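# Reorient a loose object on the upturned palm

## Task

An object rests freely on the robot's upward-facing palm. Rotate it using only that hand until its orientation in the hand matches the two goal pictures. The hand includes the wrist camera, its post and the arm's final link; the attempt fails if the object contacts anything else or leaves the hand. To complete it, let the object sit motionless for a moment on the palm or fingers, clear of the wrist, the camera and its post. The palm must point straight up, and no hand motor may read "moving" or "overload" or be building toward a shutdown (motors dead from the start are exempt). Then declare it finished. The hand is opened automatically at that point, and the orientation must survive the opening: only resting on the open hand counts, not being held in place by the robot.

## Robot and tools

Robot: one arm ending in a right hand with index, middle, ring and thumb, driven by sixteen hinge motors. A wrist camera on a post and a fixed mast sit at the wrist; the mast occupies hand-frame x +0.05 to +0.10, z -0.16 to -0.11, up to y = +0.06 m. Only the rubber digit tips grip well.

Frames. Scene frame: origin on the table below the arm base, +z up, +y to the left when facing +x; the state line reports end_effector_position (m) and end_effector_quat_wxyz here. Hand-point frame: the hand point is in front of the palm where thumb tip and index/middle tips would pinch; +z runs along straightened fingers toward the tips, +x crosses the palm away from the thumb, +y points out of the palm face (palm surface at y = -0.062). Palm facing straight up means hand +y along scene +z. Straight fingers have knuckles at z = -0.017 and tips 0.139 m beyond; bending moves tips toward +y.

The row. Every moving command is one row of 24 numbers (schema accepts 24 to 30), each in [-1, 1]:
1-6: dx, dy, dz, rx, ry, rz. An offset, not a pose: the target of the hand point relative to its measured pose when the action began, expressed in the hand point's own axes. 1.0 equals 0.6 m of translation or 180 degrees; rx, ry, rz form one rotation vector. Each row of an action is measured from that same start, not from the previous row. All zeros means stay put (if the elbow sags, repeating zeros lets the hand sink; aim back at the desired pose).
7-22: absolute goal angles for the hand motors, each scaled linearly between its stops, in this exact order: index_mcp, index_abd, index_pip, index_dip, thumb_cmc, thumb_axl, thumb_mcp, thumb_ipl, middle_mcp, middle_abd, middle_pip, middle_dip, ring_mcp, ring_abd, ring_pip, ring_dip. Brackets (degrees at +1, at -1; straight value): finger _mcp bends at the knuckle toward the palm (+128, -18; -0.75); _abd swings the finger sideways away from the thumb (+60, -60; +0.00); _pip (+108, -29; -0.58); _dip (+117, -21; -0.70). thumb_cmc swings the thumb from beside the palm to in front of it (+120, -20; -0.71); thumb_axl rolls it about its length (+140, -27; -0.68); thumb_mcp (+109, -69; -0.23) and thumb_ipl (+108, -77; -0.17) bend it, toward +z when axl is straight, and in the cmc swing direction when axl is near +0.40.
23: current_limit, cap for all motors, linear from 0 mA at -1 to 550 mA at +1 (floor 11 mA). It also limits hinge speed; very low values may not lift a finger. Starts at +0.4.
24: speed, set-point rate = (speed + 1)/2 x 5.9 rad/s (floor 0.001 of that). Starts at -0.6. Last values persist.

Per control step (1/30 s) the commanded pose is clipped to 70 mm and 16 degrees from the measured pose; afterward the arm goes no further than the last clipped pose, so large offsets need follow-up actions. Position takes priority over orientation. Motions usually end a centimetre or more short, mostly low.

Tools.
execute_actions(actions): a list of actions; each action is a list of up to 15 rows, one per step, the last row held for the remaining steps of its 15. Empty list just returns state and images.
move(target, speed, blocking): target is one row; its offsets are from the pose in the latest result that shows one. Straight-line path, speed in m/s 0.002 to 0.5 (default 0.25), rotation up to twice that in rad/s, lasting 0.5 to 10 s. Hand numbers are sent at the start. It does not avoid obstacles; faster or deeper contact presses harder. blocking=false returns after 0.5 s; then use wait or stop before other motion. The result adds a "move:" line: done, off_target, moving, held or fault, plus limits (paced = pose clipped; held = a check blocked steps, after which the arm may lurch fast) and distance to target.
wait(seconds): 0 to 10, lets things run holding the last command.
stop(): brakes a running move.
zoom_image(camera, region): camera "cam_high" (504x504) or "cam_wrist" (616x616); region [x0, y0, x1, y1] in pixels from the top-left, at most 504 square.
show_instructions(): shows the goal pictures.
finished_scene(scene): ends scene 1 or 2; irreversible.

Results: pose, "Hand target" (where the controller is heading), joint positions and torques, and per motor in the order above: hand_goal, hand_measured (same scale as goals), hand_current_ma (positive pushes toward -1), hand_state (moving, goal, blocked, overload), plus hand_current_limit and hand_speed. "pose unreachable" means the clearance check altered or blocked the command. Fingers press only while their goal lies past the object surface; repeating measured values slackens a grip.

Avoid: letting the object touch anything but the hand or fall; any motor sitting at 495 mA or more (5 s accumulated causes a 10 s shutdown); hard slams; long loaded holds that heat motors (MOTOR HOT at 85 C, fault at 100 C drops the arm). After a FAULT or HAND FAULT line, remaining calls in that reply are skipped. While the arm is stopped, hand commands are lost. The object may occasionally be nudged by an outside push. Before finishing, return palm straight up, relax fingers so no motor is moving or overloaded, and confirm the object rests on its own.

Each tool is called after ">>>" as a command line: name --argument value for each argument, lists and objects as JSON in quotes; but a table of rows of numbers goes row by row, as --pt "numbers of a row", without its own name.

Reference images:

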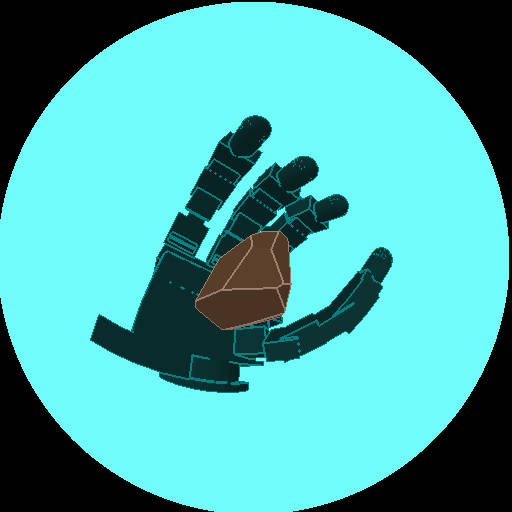

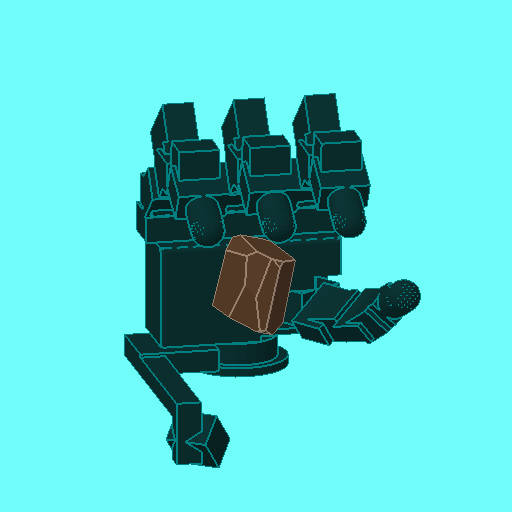

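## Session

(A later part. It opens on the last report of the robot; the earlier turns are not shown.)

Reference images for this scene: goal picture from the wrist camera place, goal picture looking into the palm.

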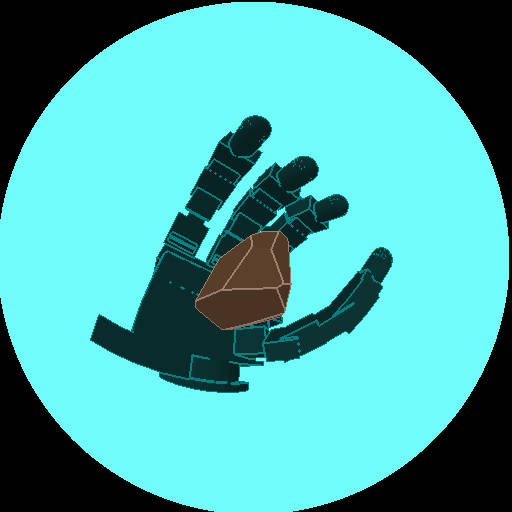

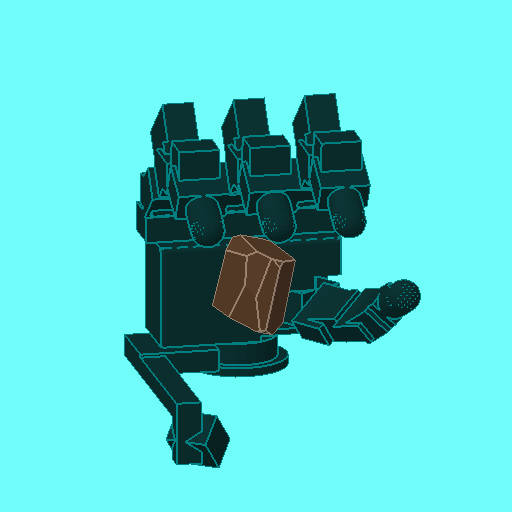

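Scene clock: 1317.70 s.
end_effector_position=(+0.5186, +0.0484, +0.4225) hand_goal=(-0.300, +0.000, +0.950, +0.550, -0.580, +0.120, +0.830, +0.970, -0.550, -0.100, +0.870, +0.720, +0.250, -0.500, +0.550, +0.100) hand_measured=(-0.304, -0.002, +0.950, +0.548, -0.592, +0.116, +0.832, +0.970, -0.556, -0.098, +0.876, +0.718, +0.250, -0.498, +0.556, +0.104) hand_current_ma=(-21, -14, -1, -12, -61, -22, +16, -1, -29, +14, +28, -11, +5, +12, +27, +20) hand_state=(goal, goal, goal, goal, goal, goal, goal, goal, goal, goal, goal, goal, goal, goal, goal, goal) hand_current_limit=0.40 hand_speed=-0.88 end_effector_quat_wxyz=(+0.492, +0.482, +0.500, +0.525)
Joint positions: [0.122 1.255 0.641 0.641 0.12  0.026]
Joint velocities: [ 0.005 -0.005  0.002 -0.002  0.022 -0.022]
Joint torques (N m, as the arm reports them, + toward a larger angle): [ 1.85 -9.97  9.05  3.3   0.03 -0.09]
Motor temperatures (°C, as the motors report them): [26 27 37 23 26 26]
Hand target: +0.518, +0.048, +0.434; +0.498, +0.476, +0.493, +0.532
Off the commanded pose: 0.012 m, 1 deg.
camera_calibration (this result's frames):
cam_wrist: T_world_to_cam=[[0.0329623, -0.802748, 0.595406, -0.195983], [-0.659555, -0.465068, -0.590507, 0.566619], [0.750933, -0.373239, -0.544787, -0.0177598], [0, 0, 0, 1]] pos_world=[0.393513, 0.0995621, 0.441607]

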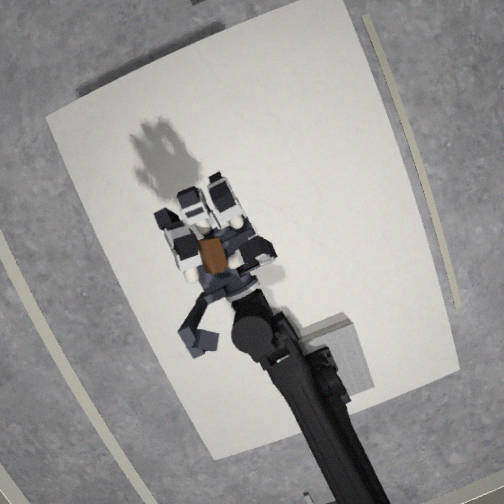

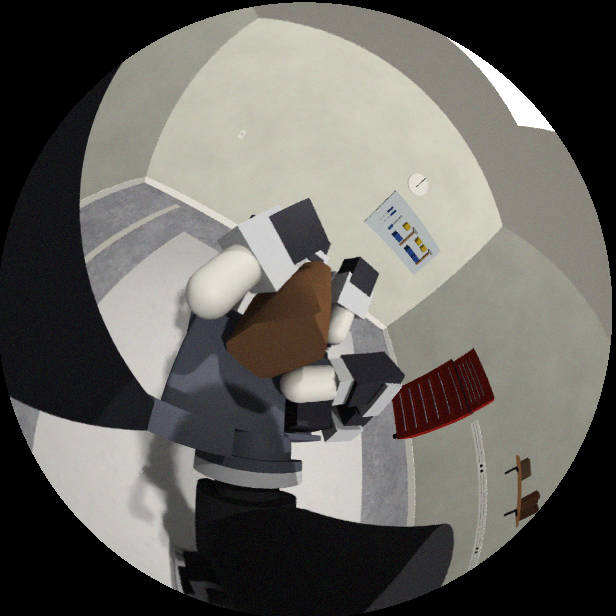

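>>> execute_actions --actions '[[[0,0.02,0,-0.008,0,0,-0.3,0,0.95,0.55,-0.47,0.17,0.81,0.96,-0.55,-0.1,0.87,0.72,0.2,-0.55,0.55,0.08,0.4,-0.88]],[[0,0.02,0,-0.008,0,0,-0.3,0,0.95,0.55,-0.47,0.17,0.81,0.96,-0.55,-0.1,0.87,0.72,0.2,-0.55,0.55,0.08,0.4,-0.88]]]'

>>> zoom_image --camera "cam_high" --region '[170, 210, 260, 300]'

Scene clock: 1324.53 s.
end_effector_position=(+0.5186, +0.0484, +0.4225) hand_goal=(-0.300, +0.000, +0.950, +0.550, -0.470, +0.170, +0.810, +0.960, -0.550, -0.100, +0.870, +0.720, +0.200, -0.550, +0.550, +0.080) hand_measured=(-0.304, -0.002, +0.950, +0.548, -0.488, +0.168, +0.808, +0.962, -0.556, -0.098, +0.876, +0.718, +0.202, -0.548, +0.556, +0.084) hand_current_ma=(-21, -14, -1, -12, -94, -11, -14, +12, -29, +14, +28, -11, +7, +9, +27, +21) hand_state=(goal, goal, goal, goal, goal, goal, goal, goal, goal, goal, goal, goal, goal, goal, goal, goal) hand_current_limit=0.40 hand_speed=-0.88 end_effector_quat_wxyz=(+0.492, +0.482, +0.500, +0.525)
Joint positions: [0.122 1.255 0.641 0.641 0.12  0.026]
Joint velocities: [ 0.005 -0.015  0.002  0.002 -0.007 -0.022]
Joint torques (N m, as the arm reports them, + toward a larger angle): [ 1.77 -9.98  9.02  3.34  0.02 -0.08]
Motor temperatures (°C, as the motors report them): [26 27 37 23 26 26]
Hand target: +0.518, +0.048, +0.434; +0.498, +0.476, +0.493, +0.532
Off the commanded pose: 0.012 m, 1 deg.
camera_calibration (this result's frames):
cam_wrist: T_world_to_cam=[[0.0329623, -0.802748, 0.595406, -0.195983], [-0.659555, -0.465068, -0.590507, 0.566619], [0.750933, -0.373239, -0.544787, -0.0177598], [0, 0, 0, 1]] pos_world=[0.393513, 0.0995621, 0.441607]

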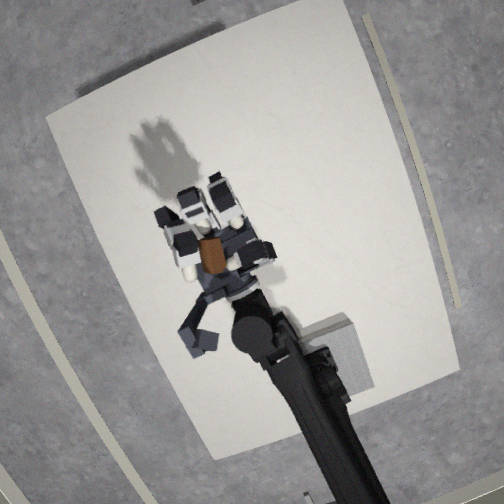

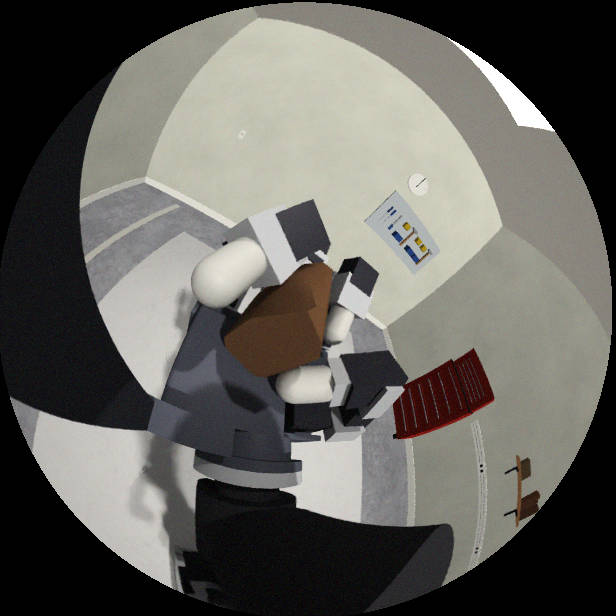

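Region (170, 210, 260, 300) of cam_high's 504x504 image, scaled by 5.600, with more detail than that image has.

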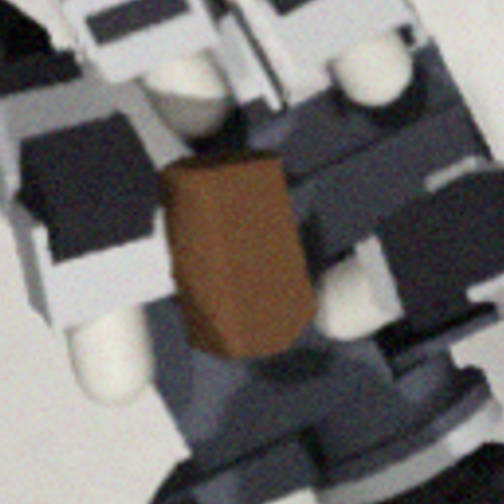

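>>> execute_actions --actions '[[[0,0.02,0,-0.008,0,0,-0.3,0,0.95,0.55,-0.7,0.15,0.84,0.97,-0.55,-0.1,0.87,0.72,0.2,-0.25,0.45,0.0,0.4,-0.82]],[[0,0.02,0,-0.008,0,0,-0.3,0,0.95,0.55,-0.9,0.1,0.84,0.97,-0.55,-0.1,0.87,0.72,0.0,0.1,0.2,-0.1,0.4,-0.75]]]'

>>> zoom_image --camera "cam_high" --region '[170, 210, 260, 300]'

>>> zoom_image --camera "cam_wrist" --region '[190, 200, 440, 450]'

Scene clock: 1329.07 s.
end_effector_position=(+0.5186, +0.0484, +0.4225) hand_goal=(-0.300, +0.000, +0.950, +0.550, -0.900, +0.100, +0.840, +0.970, -0.550, -0.100, +0.870, +0.720, +0.000, +0.100, +0.200, -0.100) hand_measured=(-0.304, -0.002, +0.950, +0.548, -0.900, +0.106, +0.832, +0.970, -0.556, -0.098, +0.876, +0.718, -0.002, -0.004, +0.208, -0.096) hand_current_ma=(-21, -14, -1, -12, -15, +35, -51, -4, -29, +14, +28, -11, -18, -44, +18, +21) hand_state=(goal, goal, goal, goal, moving, goal, goal, goal, goal, goal, goal, goal, moving, moving, moving, goal) hand_current_limit=0.40 hand_speed=-0.75 end_effector_quat_wxyz=(+0.492, +0.482, +0.500, +0.525)
Joint positions: [0.122 1.255 0.641 0.641 0.12  0.026]
Joint velocities: [ 0.005  0.015 -0.007 -0.022  0.022 -0.051]
Joint torques (N m, as the arm reports them, + toward a larger angle): [  1.97 -10.01   9.06   3.33   0.01  -0.08]
Motor temperatures (°C, as the motors report them): [26 27 37 23 26 26]
Hand target: +0.518, +0.048, +0.434; +0.498, +0.476, +0.493, +0.532
Off the commanded pose: 0.012 m, 1 deg.
camera_calibration (this result's frames):
cam_wrist: T_world_to_cam=[[0.0329623, -0.802748, 0.595406, -0.195983], [-0.659555, -0.465068, -0.590507, 0.566619], [0.750933, -0.373239, -0.544787, -0.0177598], [0, 0, 0, 1]] pos_world=[0.393513, 0.0995621, 0.441607]

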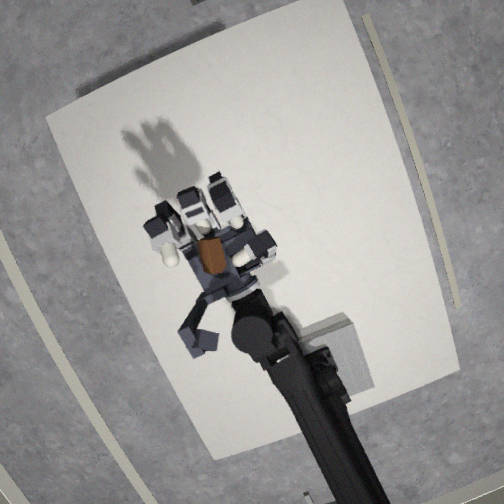

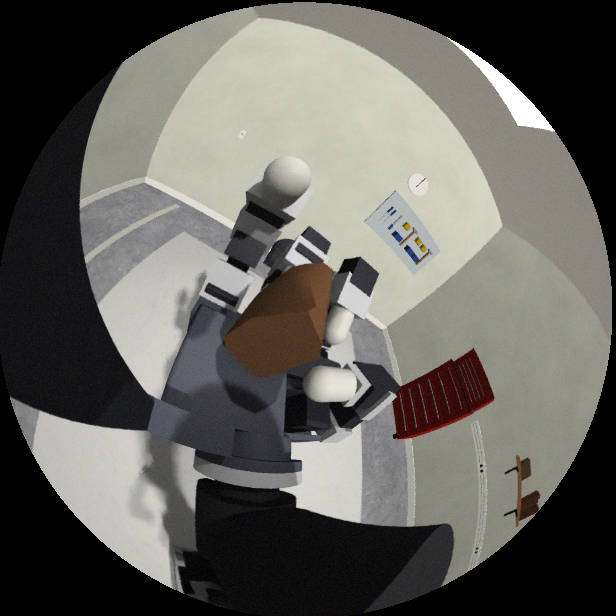

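Region (170, 210, 260, 300) of cam_high's 504x504 image, scaled by 5.600, with more detail than that image has.

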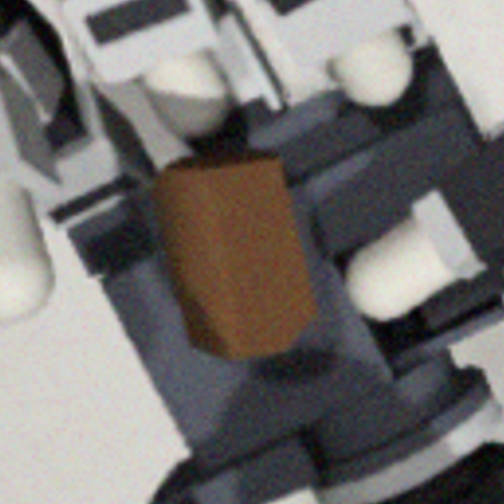

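Region (190, 200, 440, 450) of cam_wrist's 616x616 image, scaled by 2.016, with more detail than that image has.

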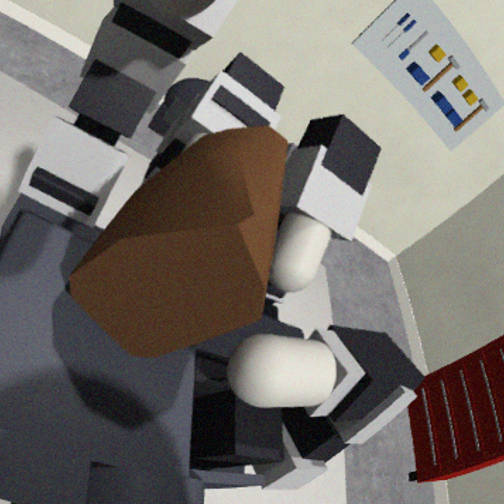

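>>> execute_actions --actions '[[[0,0.02,0,-0.008,0,0,-0.3,0,0.95,0.55,-0.95,0.1,0.84,0.97,-0.52,0.12,0.9,0.72,-0.2,0.1,0.1,-0.1,0.4,-0.85]],[[0,0.02,0,-0.008,0,0,-0.3,0,0.95,0.55,-0.95,0.1,0.84,0.97,-0.4,0.15,0.97,0.65,-0.2,0.1,0.1,-0.1,0.4,-0.88]],[[0,0.02,0,-0.008,0,0,-0.3,0,0.95,0.55,-0.95,0.1,0.84,0.97,-0.3,0.15,0.97,0.58,-0.2,0.1,0.1,-0.1,0.4,-0.88]]]'

>>> zoom_image --camera "cam_high" --region '[170, 210, 260, 300]'

Scene clock: 1356.83 s.
end_effector_position=(+0.5186, +0.0484, +0.4225) hand_goal=(-0.300, +0.000, +0.950, +0.550, -0.950, +0.100, +0.840, +0.970, -0.300, +0.150, +0.970, +0.580, -0.200, +0.100, +0.100, -0.100) hand_measured=(-0.304, -0.002, +0.950, +0.548, -0.950, +0.102, +0.838, +0.970, -0.318, +0.148, +0.970, +0.584, -0.206, +0.096, +0.102, -0.096) hand_current_ma=(-21, -14, -1, -12, -5, +8, -19, -4, -98, -11, +2, +19, -31, -14, +13, +20) hand_state=(goal, goal, goal, goal, goal, goal, goal, goal, goal, goal, goal, goal, goal, goal, goal, goal) hand_current_limit=0.40 hand_speed=-0.88 end_effector_quat_wxyz=(+0.492, +0.482, +0.500, +0.525)
Joint positions: [0.122 1.255 0.641 0.641 0.12  0.026]
Joint velocities: [-0.005 -0.005 -0.012 -0.012 -0.037  0.051]
Joint torques (N m, as the arm reports them, + toward a larger angle): [ 1.92 -9.92  9.05  3.33  0.02 -0.08]
Motor temperatures (°C, as the motors report them): [26 27 37 23 26 26]
Hand target: +0.518, +0.048, +0.434; +0.498, +0.476, +0.493, +0.532
Off the commanded pose: 0.012 m, 1 deg.
camera_calibration (this result's frames):
cam_wrist: T_world_to_cam=[[0.0329623, -0.802748, 0.595406, -0.195983], [-0.659555, -0.465068, -0.590507, 0.566619], [0.750933, -0.373239, -0.544787, -0.0177598], [0, 0, 0, 1]] pos_world=[0.393513, 0.0995621, 0.441607]

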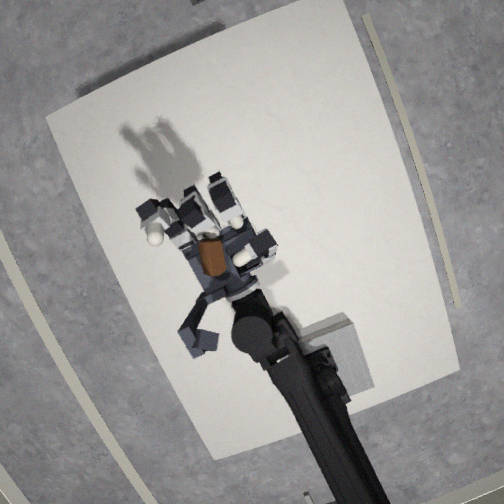

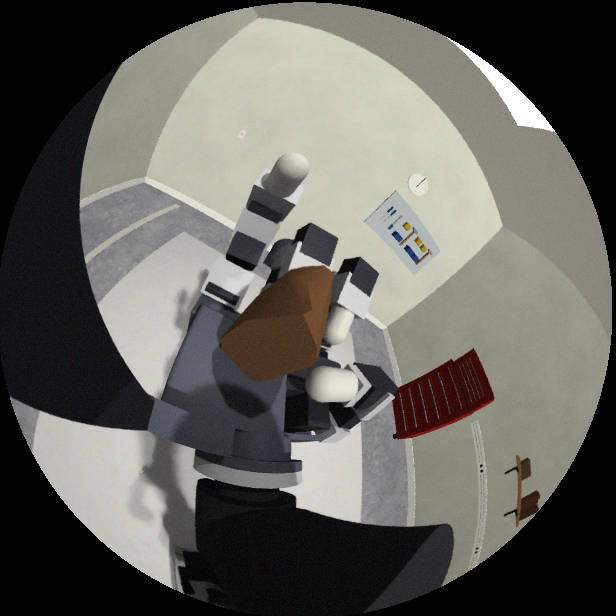

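Region (170, 210, 260, 300) of cam_high's 504x504 image, scaled by 5.600, with more detail than that image has.

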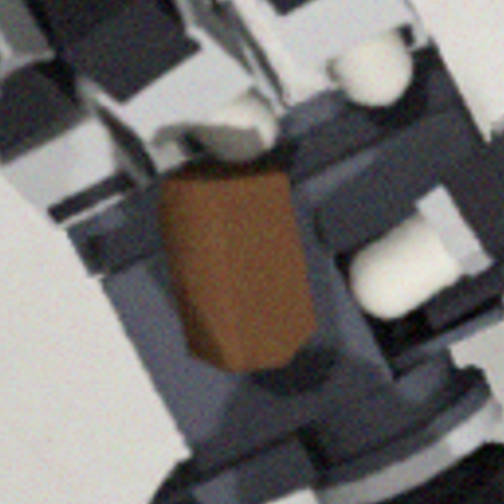

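>>> execute_actions --actions '[[[0,0.02,0,-0.008,0,0,-0.3,0,0.95,0.55,-0.95,0.1,0.84,0.97,-0.25,0.15,0.97,0.55,-0.2,0.1,0.1,-0.1,0.4,-0.88]],[[0,0.02,0,-0.008,0,0,-0.4,0,0.7,0.4,-0.95,0.1,0.6,0.7,-0.45,0.1,0.9,0.6,-0.3,0.05,0.0,-0.2,0.4,-0.8]],[[0,0.02,0,-0.008,0,0,-0.45,0,0.3,0.1,-0.8,0.1,0.3,0.3,-0.5,0,0.5,0.2,-0.4,0,0.0,-0.3,0.4,-0.65]]]'

>>> zoom_image --camera "cam_high" --region '[170, 210, 260, 300]'

>>> zoom_image --camera "cam_wrist" --region '[190, 200, 440, 450]'

Scene clock: 1363.03 s.
end_effector_position=(+0.5186, +0.0484, +0.4225) hand_goal=(-0.450, +0.000, +0.300, +0.100, -0.800, +0.100, +0.300, +0.300, -0.500, +0.000, +0.500, +0.200, -0.400, +0.000, +0.000, -0.300) hand_measured=(-0.456, -0.002, +0.340, +0.104, -0.816, +0.100, +0.368, +0.518, -0.506, +0.002, +0.538, +0.240, -0.408, +0.004, +0.002, -0.296) hand_current_ma=(-37, -14, +49, +19, -81, +0, +38, +57, -33, +14, +50, +56, -45, +16, +6, +16) hand_state=(goal, goal, moving, moving, goal, goal, moving, moving, goal, goal, moving, moving, goal, goal, goal, goal) hand_current_limit=0.40 hand_speed=-0.65 end_effector_quat_wxyz=(+0.492, +0.482, +0.500, +0.525)
Joint positions: [0.122 1.255 0.641 0.641 0.12  0.026]
Joint velocities: [-0.005 -0.005 -0.012  0.022  0.066  0.037]
Joint torques (N m, as the arm reports them, + toward a larger angle): [  1.78 -10.     9.15   3.41   0.02  -0.12]
Motor temperatures (°C, as the motors report them): [26 27 37 23 26 26]
Hand target: +0.518, +0.048, +0.434; +0.498, +0.476, +0.493, +0.532
Off the commanded pose: 0.012 m, 1 deg.
camera_calibration (this result's frames):
cam_wrist: T_world_to_cam=[[0.0329623, -0.802748, 0.595406, -0.195983], [-0.659555, -0.465068, -0.590507, 0.566619], [0.750933, -0.373239, -0.544787, -0.0177598], [0, 0, 0, 1]] pos_world=[0.393513, 0.0995621, 0.441607]

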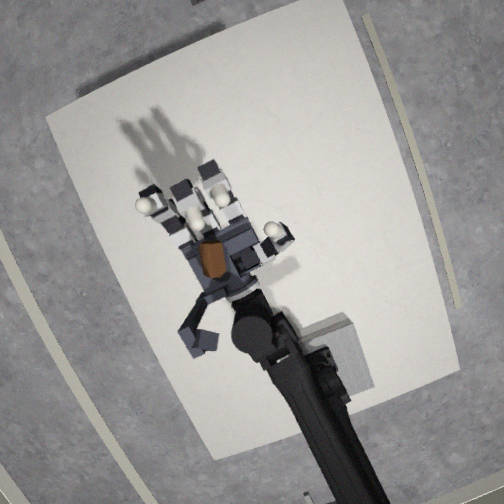

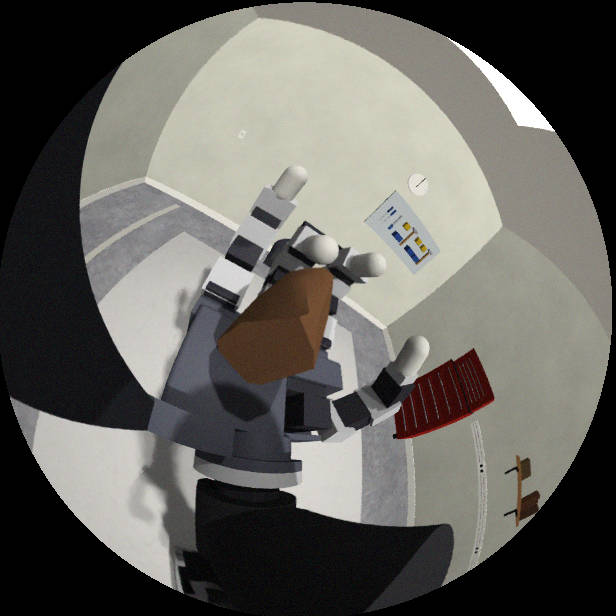

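Region (170, 210, 260, 300) of cam_high's 504x504 image, scaled by 5.600, with more detail than that image has.

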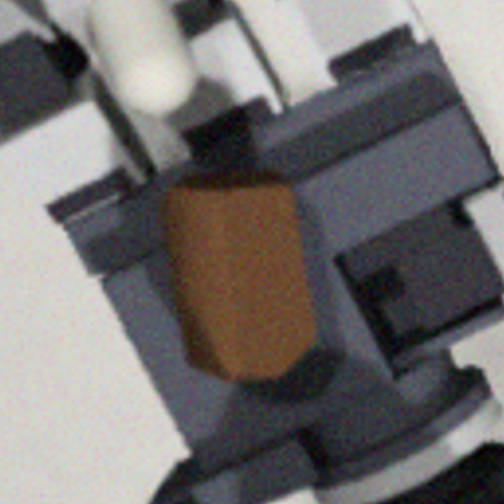

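Region (190, 200, 440, 450) of cam_wrist's 616x616 image, scaled by 2.016, with more detail than that image has.

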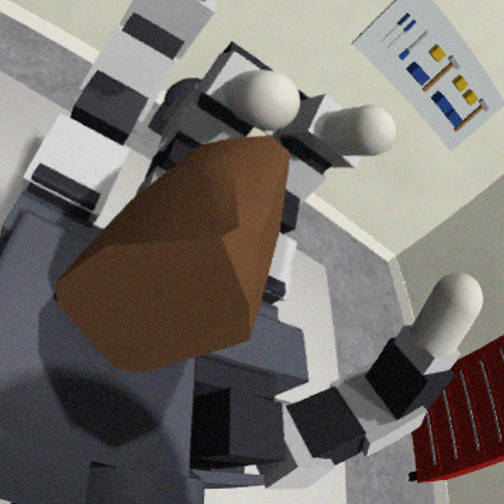

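>>> wait --seconds 0.5

>>> finished_scene --scene 1

Scene clock: 1378.40 s.
end_effector_position=(+0.5186, +0.0484, +0.4225) hand_goal=(-0.450, +0.000, +0.300, +0.100, -0.800, +0.100, +0.300, +0.300, -0.500, +0.000, +0.500, +0.200, -0.400, +0.000, +0.000, -0.300) hand_measured=(-0.458, -0.002, +0.302, +0.104, -0.816, +0.100, +0.298, +0.302, -0.506, +0.002, +0.504, +0.204, -0.408, +0.004, +0.002, -0.296) hand_current_ma=(-38, -14, +13, +19, -81, +0, -8, +13, -34, +14, +18, +20, -45, +16, +6, +16) hand_state=(goal, goal, goal, goal, goal, goal, goal, goal, goal, goal, goal, goal, goal, goal, goal, goal) hand_current_limit=0.40 hand_speed=-0.65 end_effector_quat_wxyz=(+0.492, +0.482, +0.500, +0.525)
Joint positions: [0.122 1.255 0.641 0.641 0.12  0.026]
Joint velocities: [-0.005  0.005  0.002  0.002  0.051  0.007]
Joint torques (N m, as the arm reports them, + toward a larger angle): [ 1.83 -9.79  9.18  3.4   0.02 -0.11]
Motor temperatures (°C, as the motors report them): [26 27 37 23 26 26]
Hand target: +0.518, +0.048, +0.434; +0.498, +0.476, +0.493, +0.532
Off the commanded pose: 0.012 m, 1 deg.
wait: 0.50 s; at rest from the start
camera_calibration (this result's frames):
cam_wrist: T_world_to_cam=[[0.0329623, -0.802748, 0.595406, -0.195983], [-0.659555, -0.465068, -0.590507, 0.566619], [0.750933, -0.373239, -0.544787, -0.0177598], [0, 0, 0, 1]] pos_world=[0.393513, 0.0995621, 0.441607]

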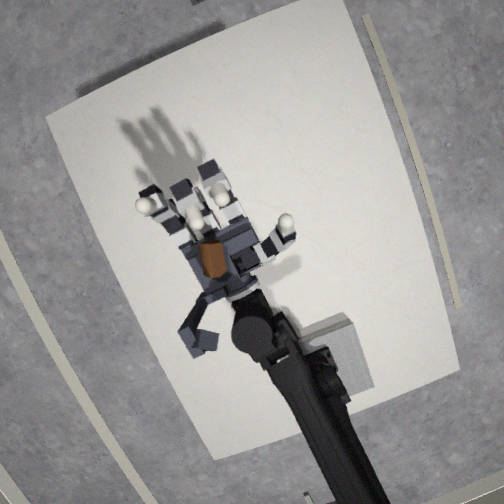

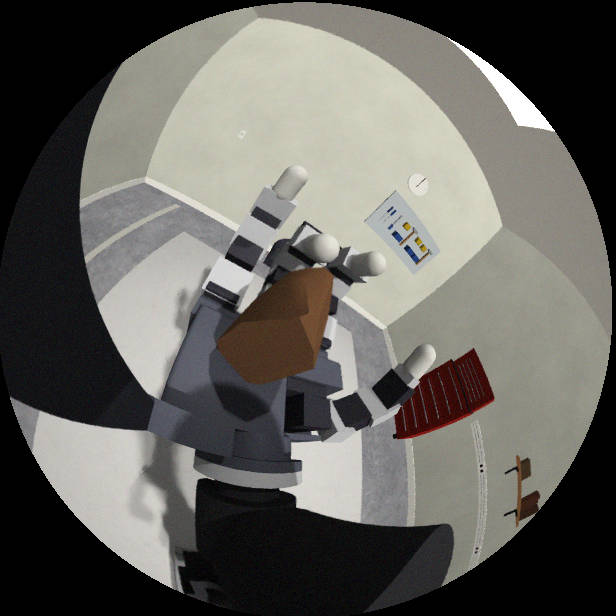

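The scene is finished: the task was done.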